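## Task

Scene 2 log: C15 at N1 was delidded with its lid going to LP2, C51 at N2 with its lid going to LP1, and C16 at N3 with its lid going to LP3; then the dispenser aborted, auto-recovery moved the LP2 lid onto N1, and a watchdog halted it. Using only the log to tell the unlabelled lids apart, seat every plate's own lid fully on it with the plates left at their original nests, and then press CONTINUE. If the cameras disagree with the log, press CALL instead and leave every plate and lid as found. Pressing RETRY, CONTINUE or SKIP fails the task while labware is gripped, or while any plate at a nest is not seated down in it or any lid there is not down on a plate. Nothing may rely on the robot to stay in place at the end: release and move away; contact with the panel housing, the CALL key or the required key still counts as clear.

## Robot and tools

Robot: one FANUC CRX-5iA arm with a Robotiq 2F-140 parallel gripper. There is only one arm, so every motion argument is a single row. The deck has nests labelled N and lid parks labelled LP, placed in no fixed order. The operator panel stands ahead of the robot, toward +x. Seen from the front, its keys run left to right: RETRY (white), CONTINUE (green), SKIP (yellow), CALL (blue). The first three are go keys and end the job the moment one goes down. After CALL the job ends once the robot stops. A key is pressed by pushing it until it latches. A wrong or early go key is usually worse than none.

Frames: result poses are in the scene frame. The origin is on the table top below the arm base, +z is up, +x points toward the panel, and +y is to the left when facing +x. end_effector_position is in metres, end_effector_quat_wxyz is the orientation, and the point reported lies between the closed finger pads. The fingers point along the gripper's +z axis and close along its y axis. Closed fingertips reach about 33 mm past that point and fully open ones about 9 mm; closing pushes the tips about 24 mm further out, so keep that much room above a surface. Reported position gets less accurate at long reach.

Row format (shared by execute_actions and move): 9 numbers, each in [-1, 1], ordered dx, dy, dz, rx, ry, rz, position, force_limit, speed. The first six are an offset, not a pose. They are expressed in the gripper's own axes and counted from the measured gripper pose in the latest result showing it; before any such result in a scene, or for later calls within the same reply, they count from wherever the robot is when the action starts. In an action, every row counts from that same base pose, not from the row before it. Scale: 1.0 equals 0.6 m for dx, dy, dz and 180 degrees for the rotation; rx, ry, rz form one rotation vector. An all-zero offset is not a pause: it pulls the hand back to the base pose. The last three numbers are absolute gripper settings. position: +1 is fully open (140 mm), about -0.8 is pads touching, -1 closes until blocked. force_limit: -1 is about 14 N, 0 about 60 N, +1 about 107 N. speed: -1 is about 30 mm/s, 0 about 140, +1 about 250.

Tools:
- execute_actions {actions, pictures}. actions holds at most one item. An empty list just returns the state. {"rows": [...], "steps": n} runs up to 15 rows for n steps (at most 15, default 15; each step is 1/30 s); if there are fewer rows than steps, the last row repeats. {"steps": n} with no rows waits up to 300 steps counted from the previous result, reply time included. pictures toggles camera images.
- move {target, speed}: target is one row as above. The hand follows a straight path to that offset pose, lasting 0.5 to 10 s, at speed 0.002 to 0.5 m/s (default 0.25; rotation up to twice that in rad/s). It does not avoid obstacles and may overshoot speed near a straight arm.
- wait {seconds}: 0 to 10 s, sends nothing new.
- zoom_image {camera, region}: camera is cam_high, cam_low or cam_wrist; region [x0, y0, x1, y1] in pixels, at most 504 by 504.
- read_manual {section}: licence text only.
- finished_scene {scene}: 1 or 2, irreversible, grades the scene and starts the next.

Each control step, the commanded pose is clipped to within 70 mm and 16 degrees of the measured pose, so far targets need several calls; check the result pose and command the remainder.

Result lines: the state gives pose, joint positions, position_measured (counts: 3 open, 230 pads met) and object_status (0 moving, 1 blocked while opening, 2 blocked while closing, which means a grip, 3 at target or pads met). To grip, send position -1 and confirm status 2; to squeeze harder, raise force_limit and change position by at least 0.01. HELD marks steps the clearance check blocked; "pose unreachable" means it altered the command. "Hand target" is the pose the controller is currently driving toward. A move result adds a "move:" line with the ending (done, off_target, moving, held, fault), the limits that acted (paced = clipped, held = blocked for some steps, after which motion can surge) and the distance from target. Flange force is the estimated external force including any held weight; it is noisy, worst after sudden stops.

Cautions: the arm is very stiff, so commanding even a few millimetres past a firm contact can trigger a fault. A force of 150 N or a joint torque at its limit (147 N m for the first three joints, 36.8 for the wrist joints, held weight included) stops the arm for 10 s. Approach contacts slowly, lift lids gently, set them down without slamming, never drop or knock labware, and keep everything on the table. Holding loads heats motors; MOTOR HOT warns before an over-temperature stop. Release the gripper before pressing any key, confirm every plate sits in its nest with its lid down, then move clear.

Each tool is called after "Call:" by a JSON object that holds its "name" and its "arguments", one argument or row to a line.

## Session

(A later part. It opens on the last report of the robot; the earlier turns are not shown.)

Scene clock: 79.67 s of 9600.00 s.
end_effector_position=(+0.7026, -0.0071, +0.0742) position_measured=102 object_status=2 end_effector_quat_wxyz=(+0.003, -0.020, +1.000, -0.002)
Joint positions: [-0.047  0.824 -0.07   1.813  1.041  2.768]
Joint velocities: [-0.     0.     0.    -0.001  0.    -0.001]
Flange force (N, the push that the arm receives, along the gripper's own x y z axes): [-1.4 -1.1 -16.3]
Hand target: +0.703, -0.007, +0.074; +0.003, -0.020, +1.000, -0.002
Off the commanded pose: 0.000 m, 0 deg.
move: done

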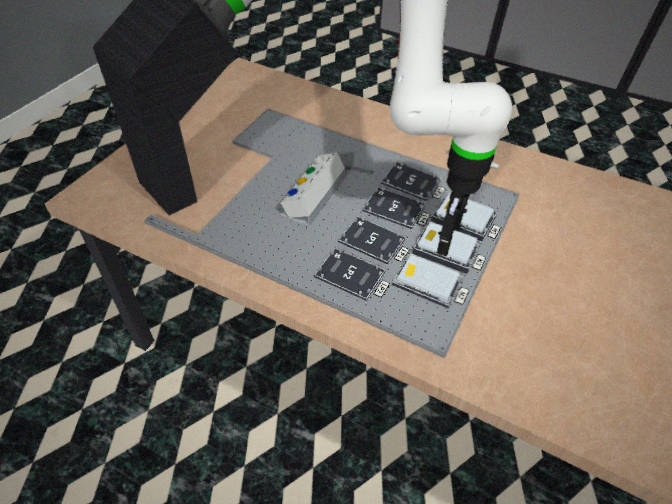

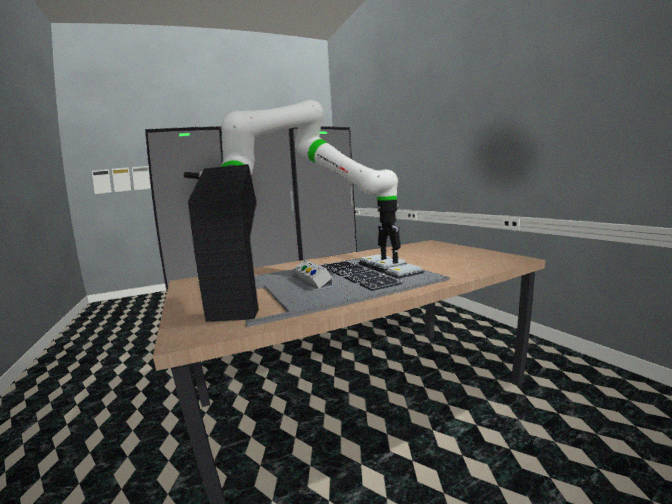

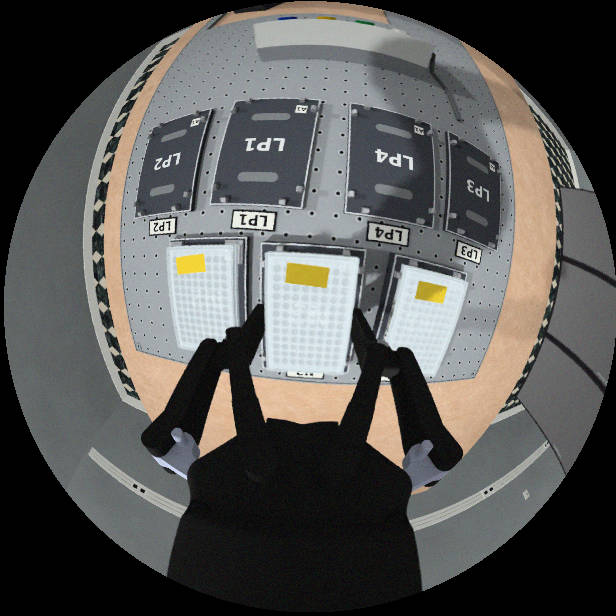

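Call:
{"name": "move", "arguments": {
  "target": [0,0,0,0,0,0,0.38,-0.7,-1]
}}

Call:
{"name": "move", "arguments": {
  "target": [0,0,-0.13,0,0,0,0.38,-0.7,-1],
  "speed": 0.1
}}

Call:
{"name": "move", "arguments": {
  "target": [0.702,0.077,-0.005,0,0,0.513,-1,0,0]
}}

Call:
{"name": "zoom_image", "arguments": {
  "camera": "cam_high",
  "region": [380, 185, 510, 315]
}}

Call:
{"name": "zoom_image", "arguments": {
  "camera": "cam_high",
  "region": [250, 110, 370, 230]
}}

Scene clock: 84.60 s of 9600.00 s.
end_effector_position=(+0.7026, -0.0071, +0.0742) position_measured=81 object_status=3 end_effector_quat_wxyz=(+0.003, -0.020, +1.000, -0.003)
Joint positions: [-0.047  0.824 -0.07   1.813  1.041  2.768]
Joint velocities: [-0.001 -0.003  0.001 -0.     0.001  0.   ]
Flange force (N, the push that the arm receives, along the gripper's own x y z axes): [1.4 -0.9 -4.4]
Hand target: +0.703, -0.007, +0.074; +0.003, -0.020, +1.000, -0.002
Off the commanded pose: 0.000 m, 0 deg.
After step 90, 1.23 s passed at rest.
move: done

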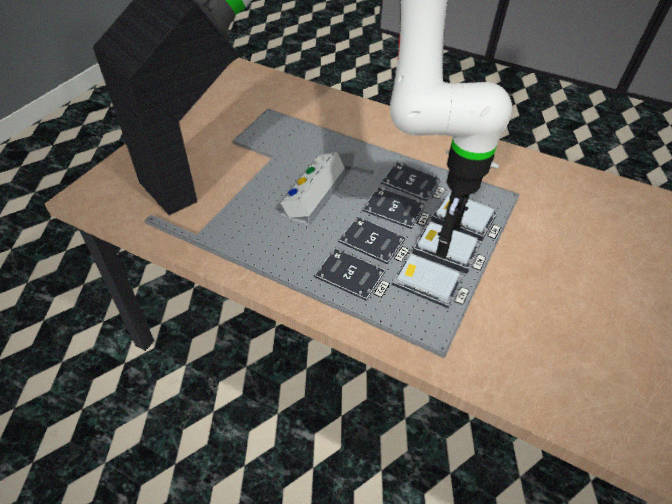

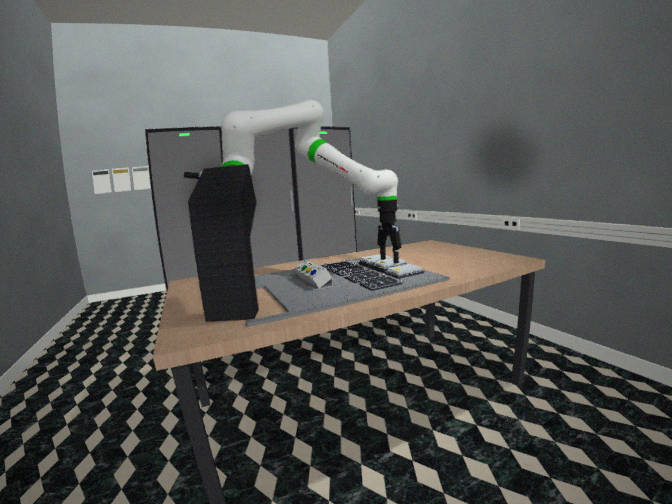

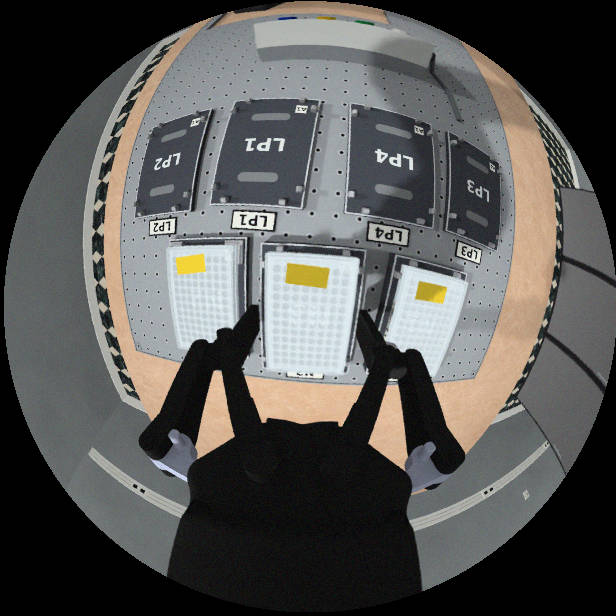

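Scene clock: 85.70 s of 9600.00 s.
end_effector_position=(+0.7023, -0.0070, +0.1522) position_measured=81 object_status=3 end_effector_quat_wxyz=(+0.003, -0.020, +1.000, -0.003)
Joint positions: [-0.167  0.745 -0.094  1.92   1.131  2.735]
Joint velocities: [-0.001  0.    -0.    -0.001  0.001 -0.001]
Flange force (N, the push that the arm receives, along the gripper's own x y z axes): [1.6 -2.1 -2.3]
Hand target: +0.702, -0.007, +0.152; +0.003, -0.020, +1.000, -0.003
Off the commanded pose: 0.000 m, 0 deg.
move: done

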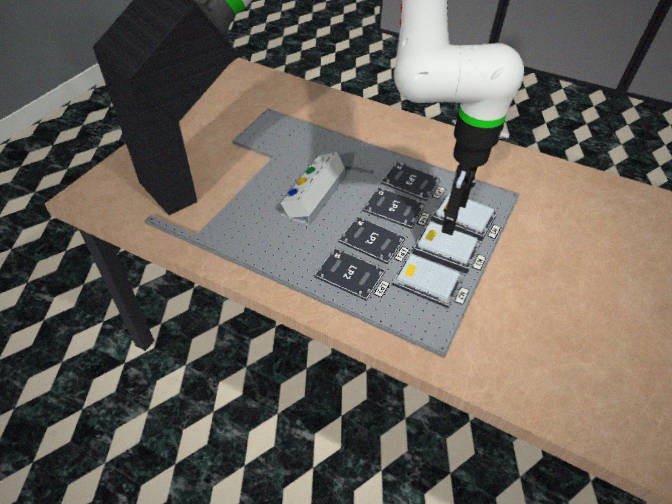

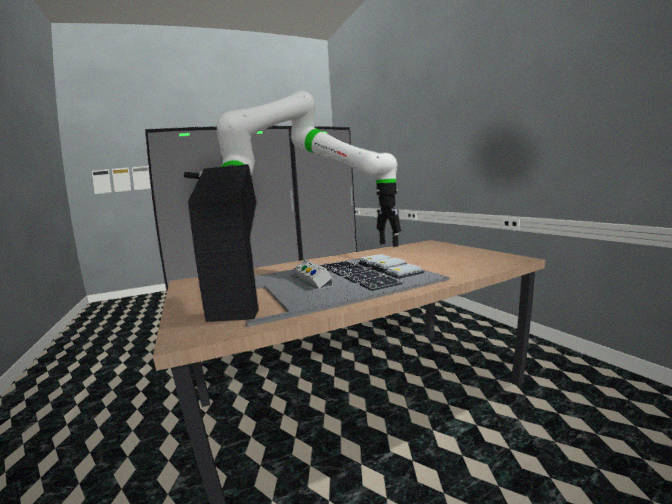

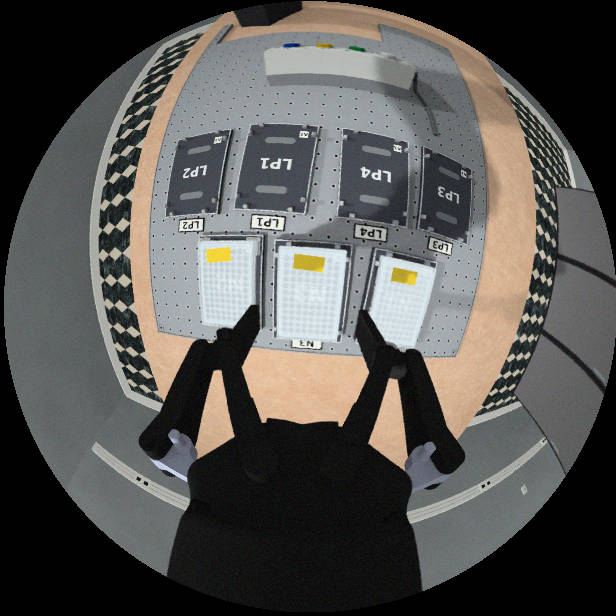

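Scene clock: 89.43 s of 9600.00 s.
end_effector_position=(+0.2798, +0.0205, +0.1533) position_measured=233 object_status=3 end_effector_quat_wxyz=(-0.041, +0.707, +0.706, -0.013)
Joint positions: [-0.234  0.39  -1.186  1.679  1.032  1.902]
Joint velocities: [-0.003 -0.005 -0.     0.004 -0.001 -0.003]
Flange force (N, the push that the arm receives, along the gripper's own x y z axes): no reading
Hand target: +0.280, +0.020, +0.153; -0.041, +0.707, +0.706, -0.013
Off the commanded pose: 0.002 m, 5 deg.
joint sent to its limit — the command would take joint 3 (elbow) past its lower limit, so that joint was sent only as far as its limit.
move: off_target

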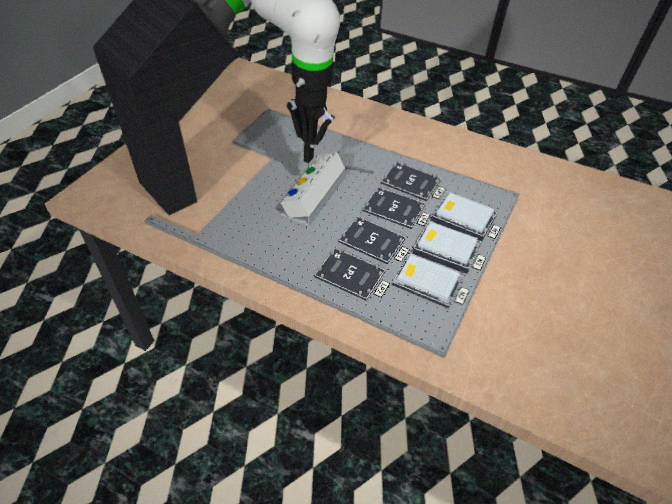

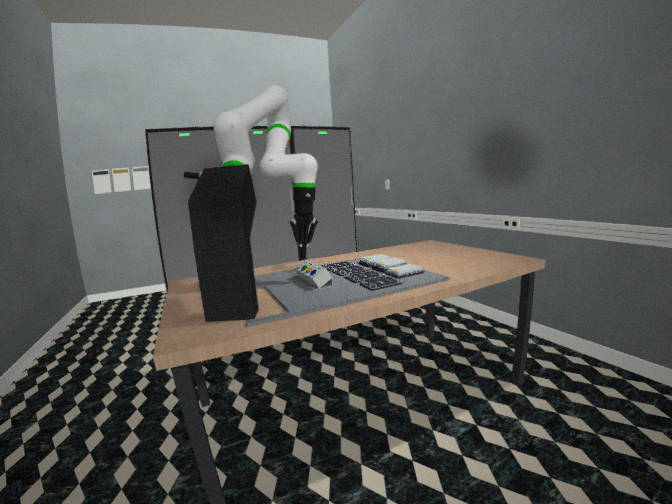

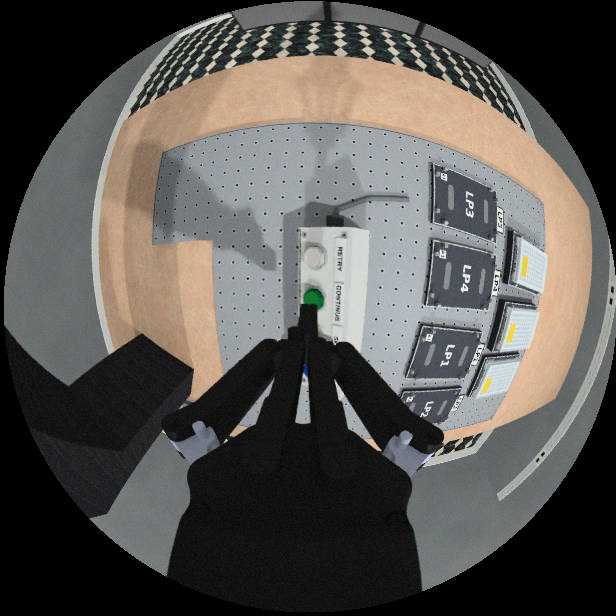

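Region (380, 185, 510, 315) of cam_high's 672x504 image, scaled by 3.877, with more detail than that image has.

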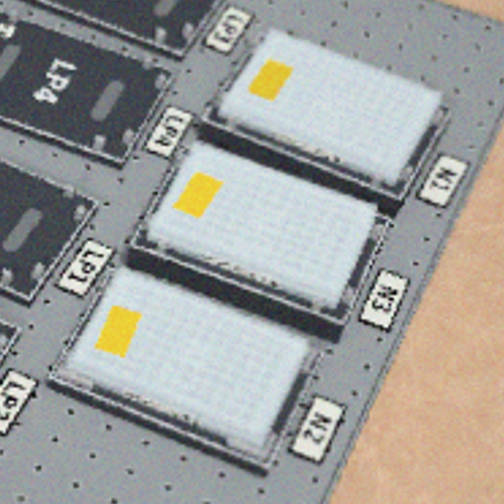

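Region (250, 110, 370, 230) of cam_high's 672x504 image, scaled by 4.200, with more detail than that image has.

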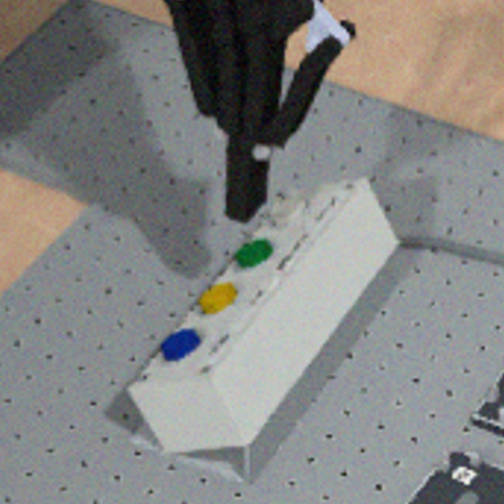

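Call:
{"name": "move", "arguments": {
  "target": [0.013,0.002,0.037,0,0,0,-1,0,0],
  "speed": 0.03
}}

Call:
{"name": "zoom_image", "arguments": {
  "camera": "cam_high",
  "region": [250, 110, 370, 230]
}}

Call:
{"name": "zoom_image", "arguments": {
  "camera": "cam_wrist",
  "region": [250, 230, 400, 380]
}}

Scene clock: 91.87 s of 9600.00 s.
end_effector_position=(+0.2796, +0.0292, +0.1313) position_measured=233 object_status=3 end_effector_quat_wxyz=(-0.042, +0.707, +0.706, -0.014)
Joint positions: [-0.078  0.407 -1.186  1.516  1.034  1.92 ]
Joint velocities: [ 0.002  0.    -0.    -0.005 -0.     0.   ]
Flange force (N, the push that the arm receives, along the gripper's own x y z axes): no reading
Hand target: +0.280, +0.029, +0.131; -0.042, +0.707, +0.706, -0.014
Off the commanded pose: 0.000 m, 0 deg.
joint sent to its limit — the command would take joint 3 (elbow) past its lower limit, so that joint was sent only as far as its limit.
move: done

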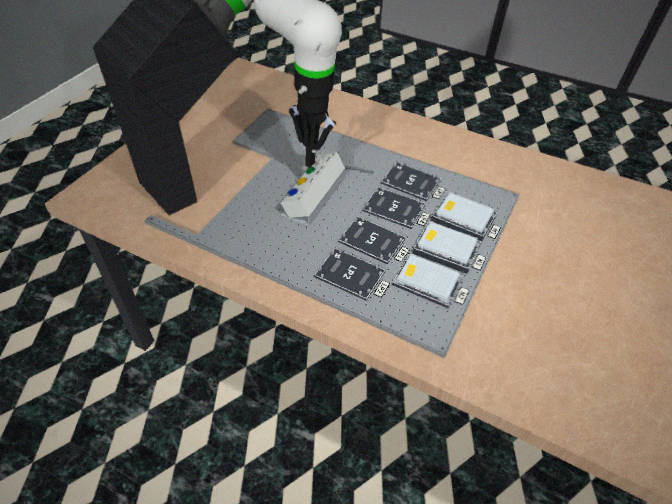

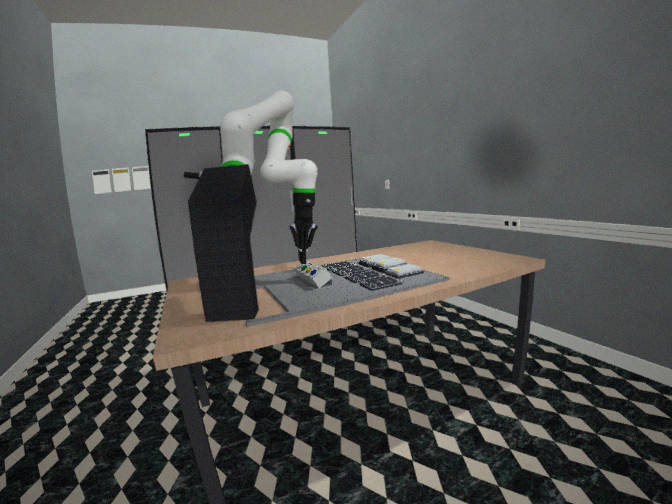

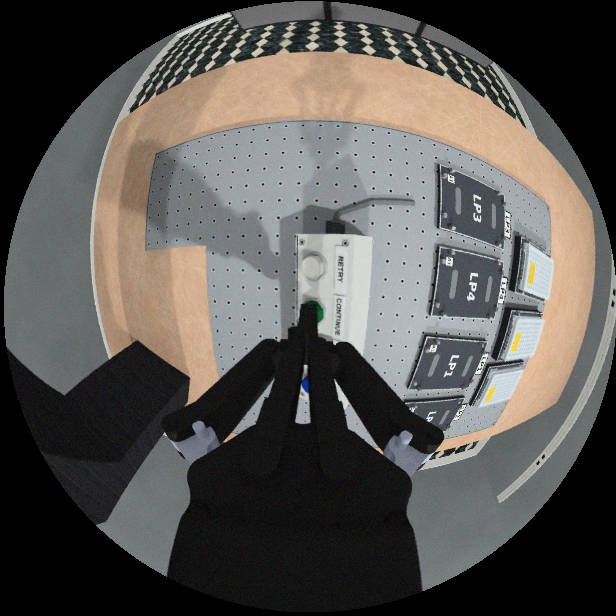

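Region (250, 110, 370, 230) of cam_high's 672x504 image, scaled by 4.200, with more detail than that image has.

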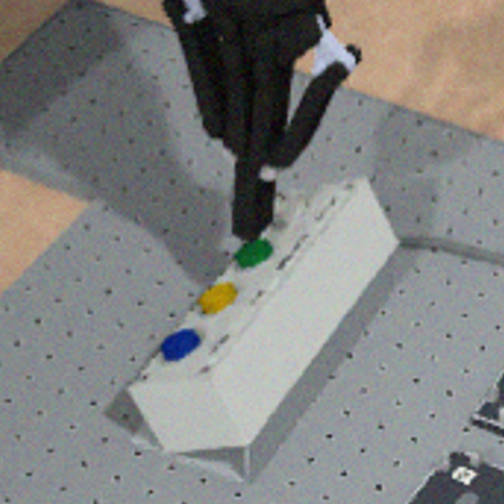

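Region (250, 230, 400, 380) of cam_wrist's 616x616 image, scaled by 3.360, with more detail than that image has.

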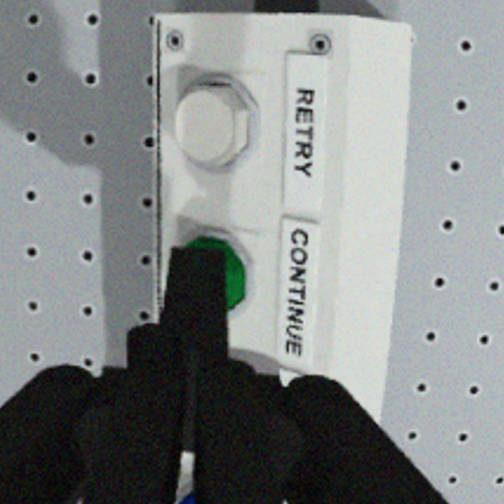

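Call:
{"name": "move", "arguments": {
  "target": [0,-0.003,0.014,0,0,0,-1,0,0],
  "speed": 0.012
}}

Call:
{"name": "zoom_image", "arguments": {
  "camera": "cam_high",
  "region": [280, 140, 350, 200]
}}

Scene clock: 94.03 s of 9600.00 s.
end_effector_position=(+0.2772, +0.0296, +0.1231) position_measured=233 object_status=3 end_effector_quat_wxyz=(-0.042, +0.707, +0.706, -0.014)
Joint positions: [-0.023  0.424 -1.186  1.452  1.038  1.94 ]
Joint velocities: [ 0.002  0.     0.    -0.002  0.     0.   ]
Flange force (N, the push that the arm receives, along the gripper's own x y z axes): no reading
Hand target: +0.277, +0.030, +0.123; -0.042, +0.707, +0.706, -0.014
Off the commanded pose: 0.000 m, 0 deg.
joint sent to its limit — the command would take joint 3 (elbow) past its lower limit, so that joint was sent only as far as its limit.
move: done

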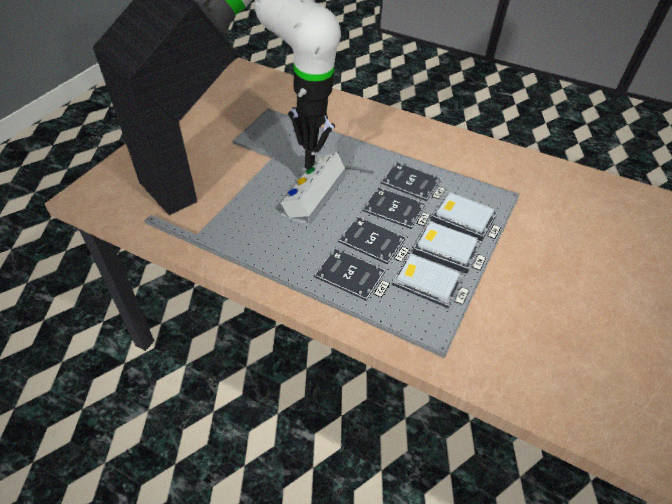

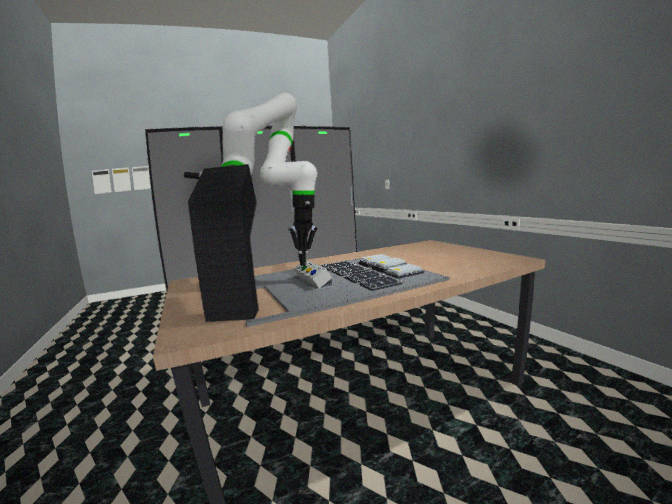

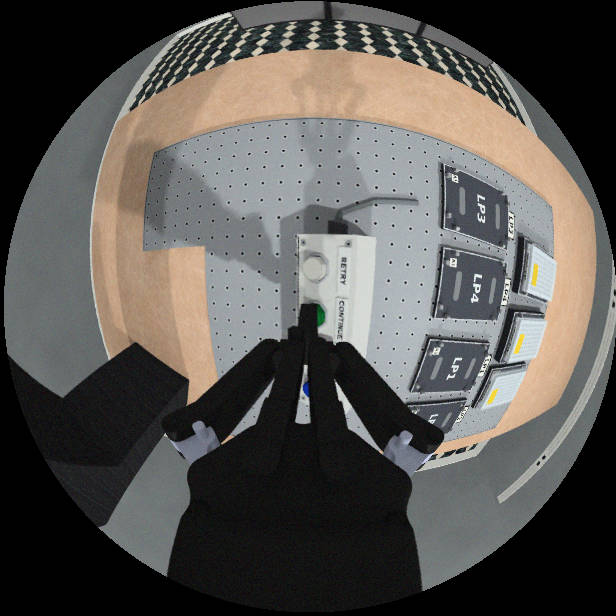

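Region (280, 140, 350, 200) of cam_high's 672x504 image, scaled by 7.200, with more detail than that image has; it fills the top 432 rows of this view, and the rest is white.

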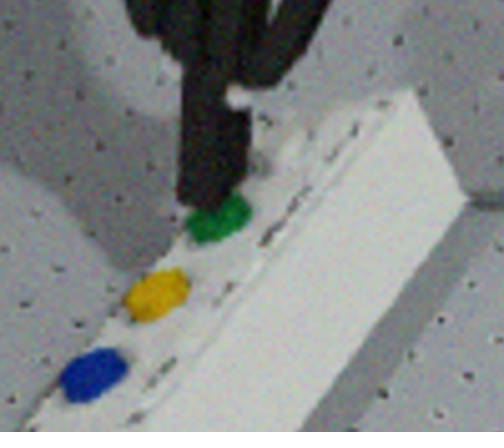

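Call:
{"name": "move", "arguments": {
  "target": [0,0.002,0.008,0,0,0,-1,0,0],
  "speed": 0.01
}}

Call:
{"name": "zoom_image", "arguments": {
  "camera": "cam_high",
  "region": [280, 140, 350, 200]
}}

Scene clock: 95.60 s of 9600.00 s.
end_effector_position=(+0.2780, +0.0298, +0.1182) position_measured=233 object_status=3 end_effector_quat_wxyz=(-0.042, +0.707, +0.706, -0.014)
Joint positions: [ 0.006  0.434 -1.181  1.42   1.04   1.945]
Joint velocities: [ 0.     0.001 -0.    -0.001  0.001  0.   ]
Flange force (N, the push that the arm receives, along the gripper's own x y z axes): no reading
Hand target: +0.278, +0.030, +0.118; -0.042, +0.707, +0.706, -0.014
Off the commanded pose: 0.000 m, 0 deg.
move: done

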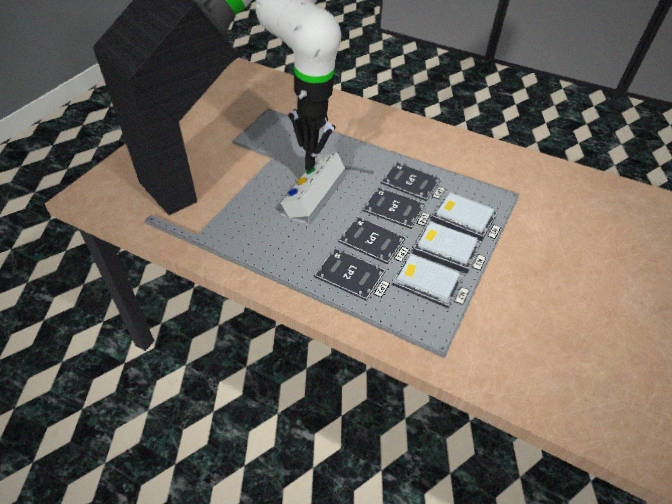

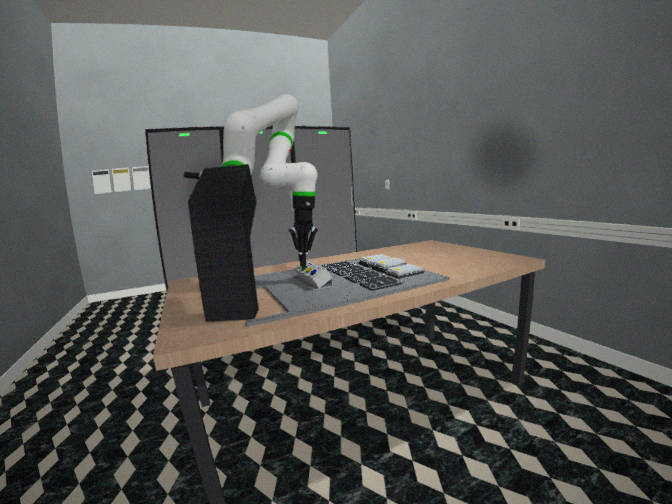

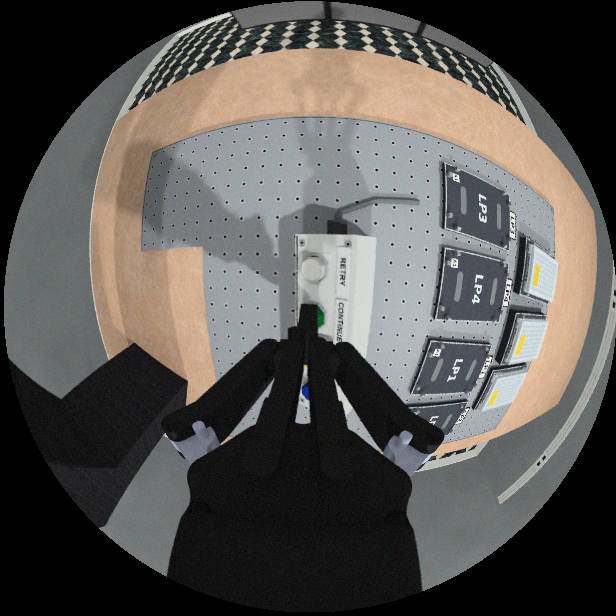

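Region (280, 140, 350, 200) of cam_high's 672x504 image, scaled by 7.200, with more detail than that image has; it fills the top 432 rows of this view, and the rest is white.

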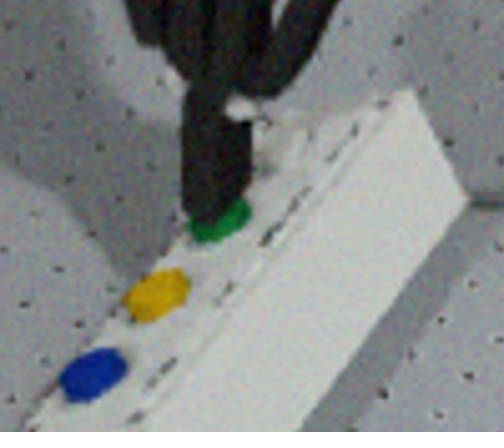

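Call:
{"name": "move", "arguments": {
  "target": [0,0.001,0.005,0,0,0,-1,0,0],
  "speed": 0.01
}}

Scene clock: 96.60 s of 9600.00 s.
end_effector_position=(+0.2783, +0.0299, +0.1156) position_measured=233 object_status=3 end_effector_quat_wxyz=(-0.042, +0.707, +0.706, -0.014)
Joint positions: [ 0.022  0.439 -1.178  1.403  1.041  1.948]
Joint velocities: [-0.    -0.    -0.    -0.001  0.    -0.001]
Flange force (N, the push that the arm receives, along the gripper's own x y z axes): no reading
move: unfinished (the scene ended)
The task's run has ended: the event that ends the task has happened.

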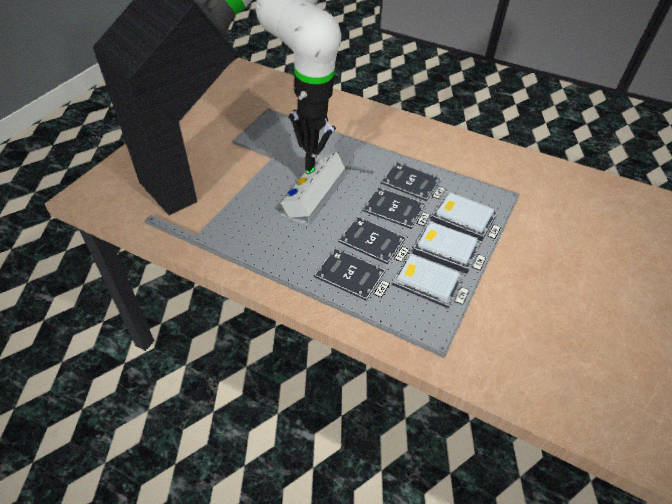

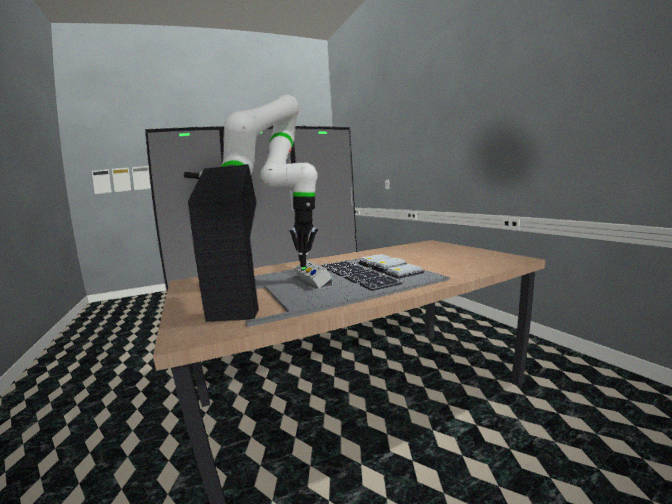

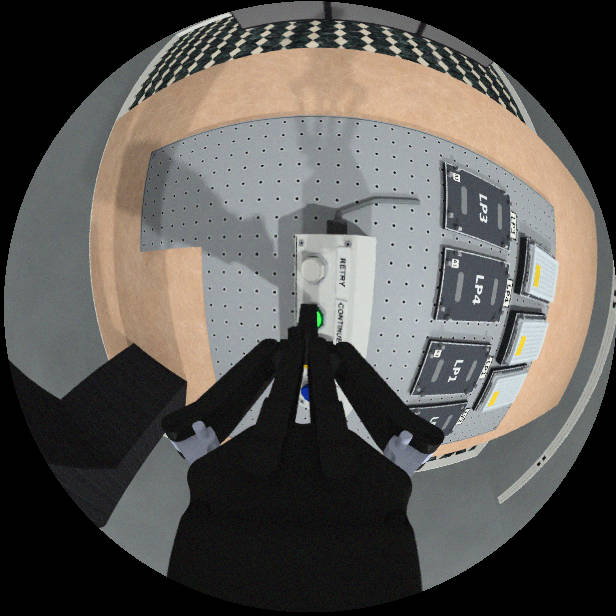

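Call:
{"name": "finished_scene", "arguments": {
  "scene": 2
}}

The scene is finished: the task was done.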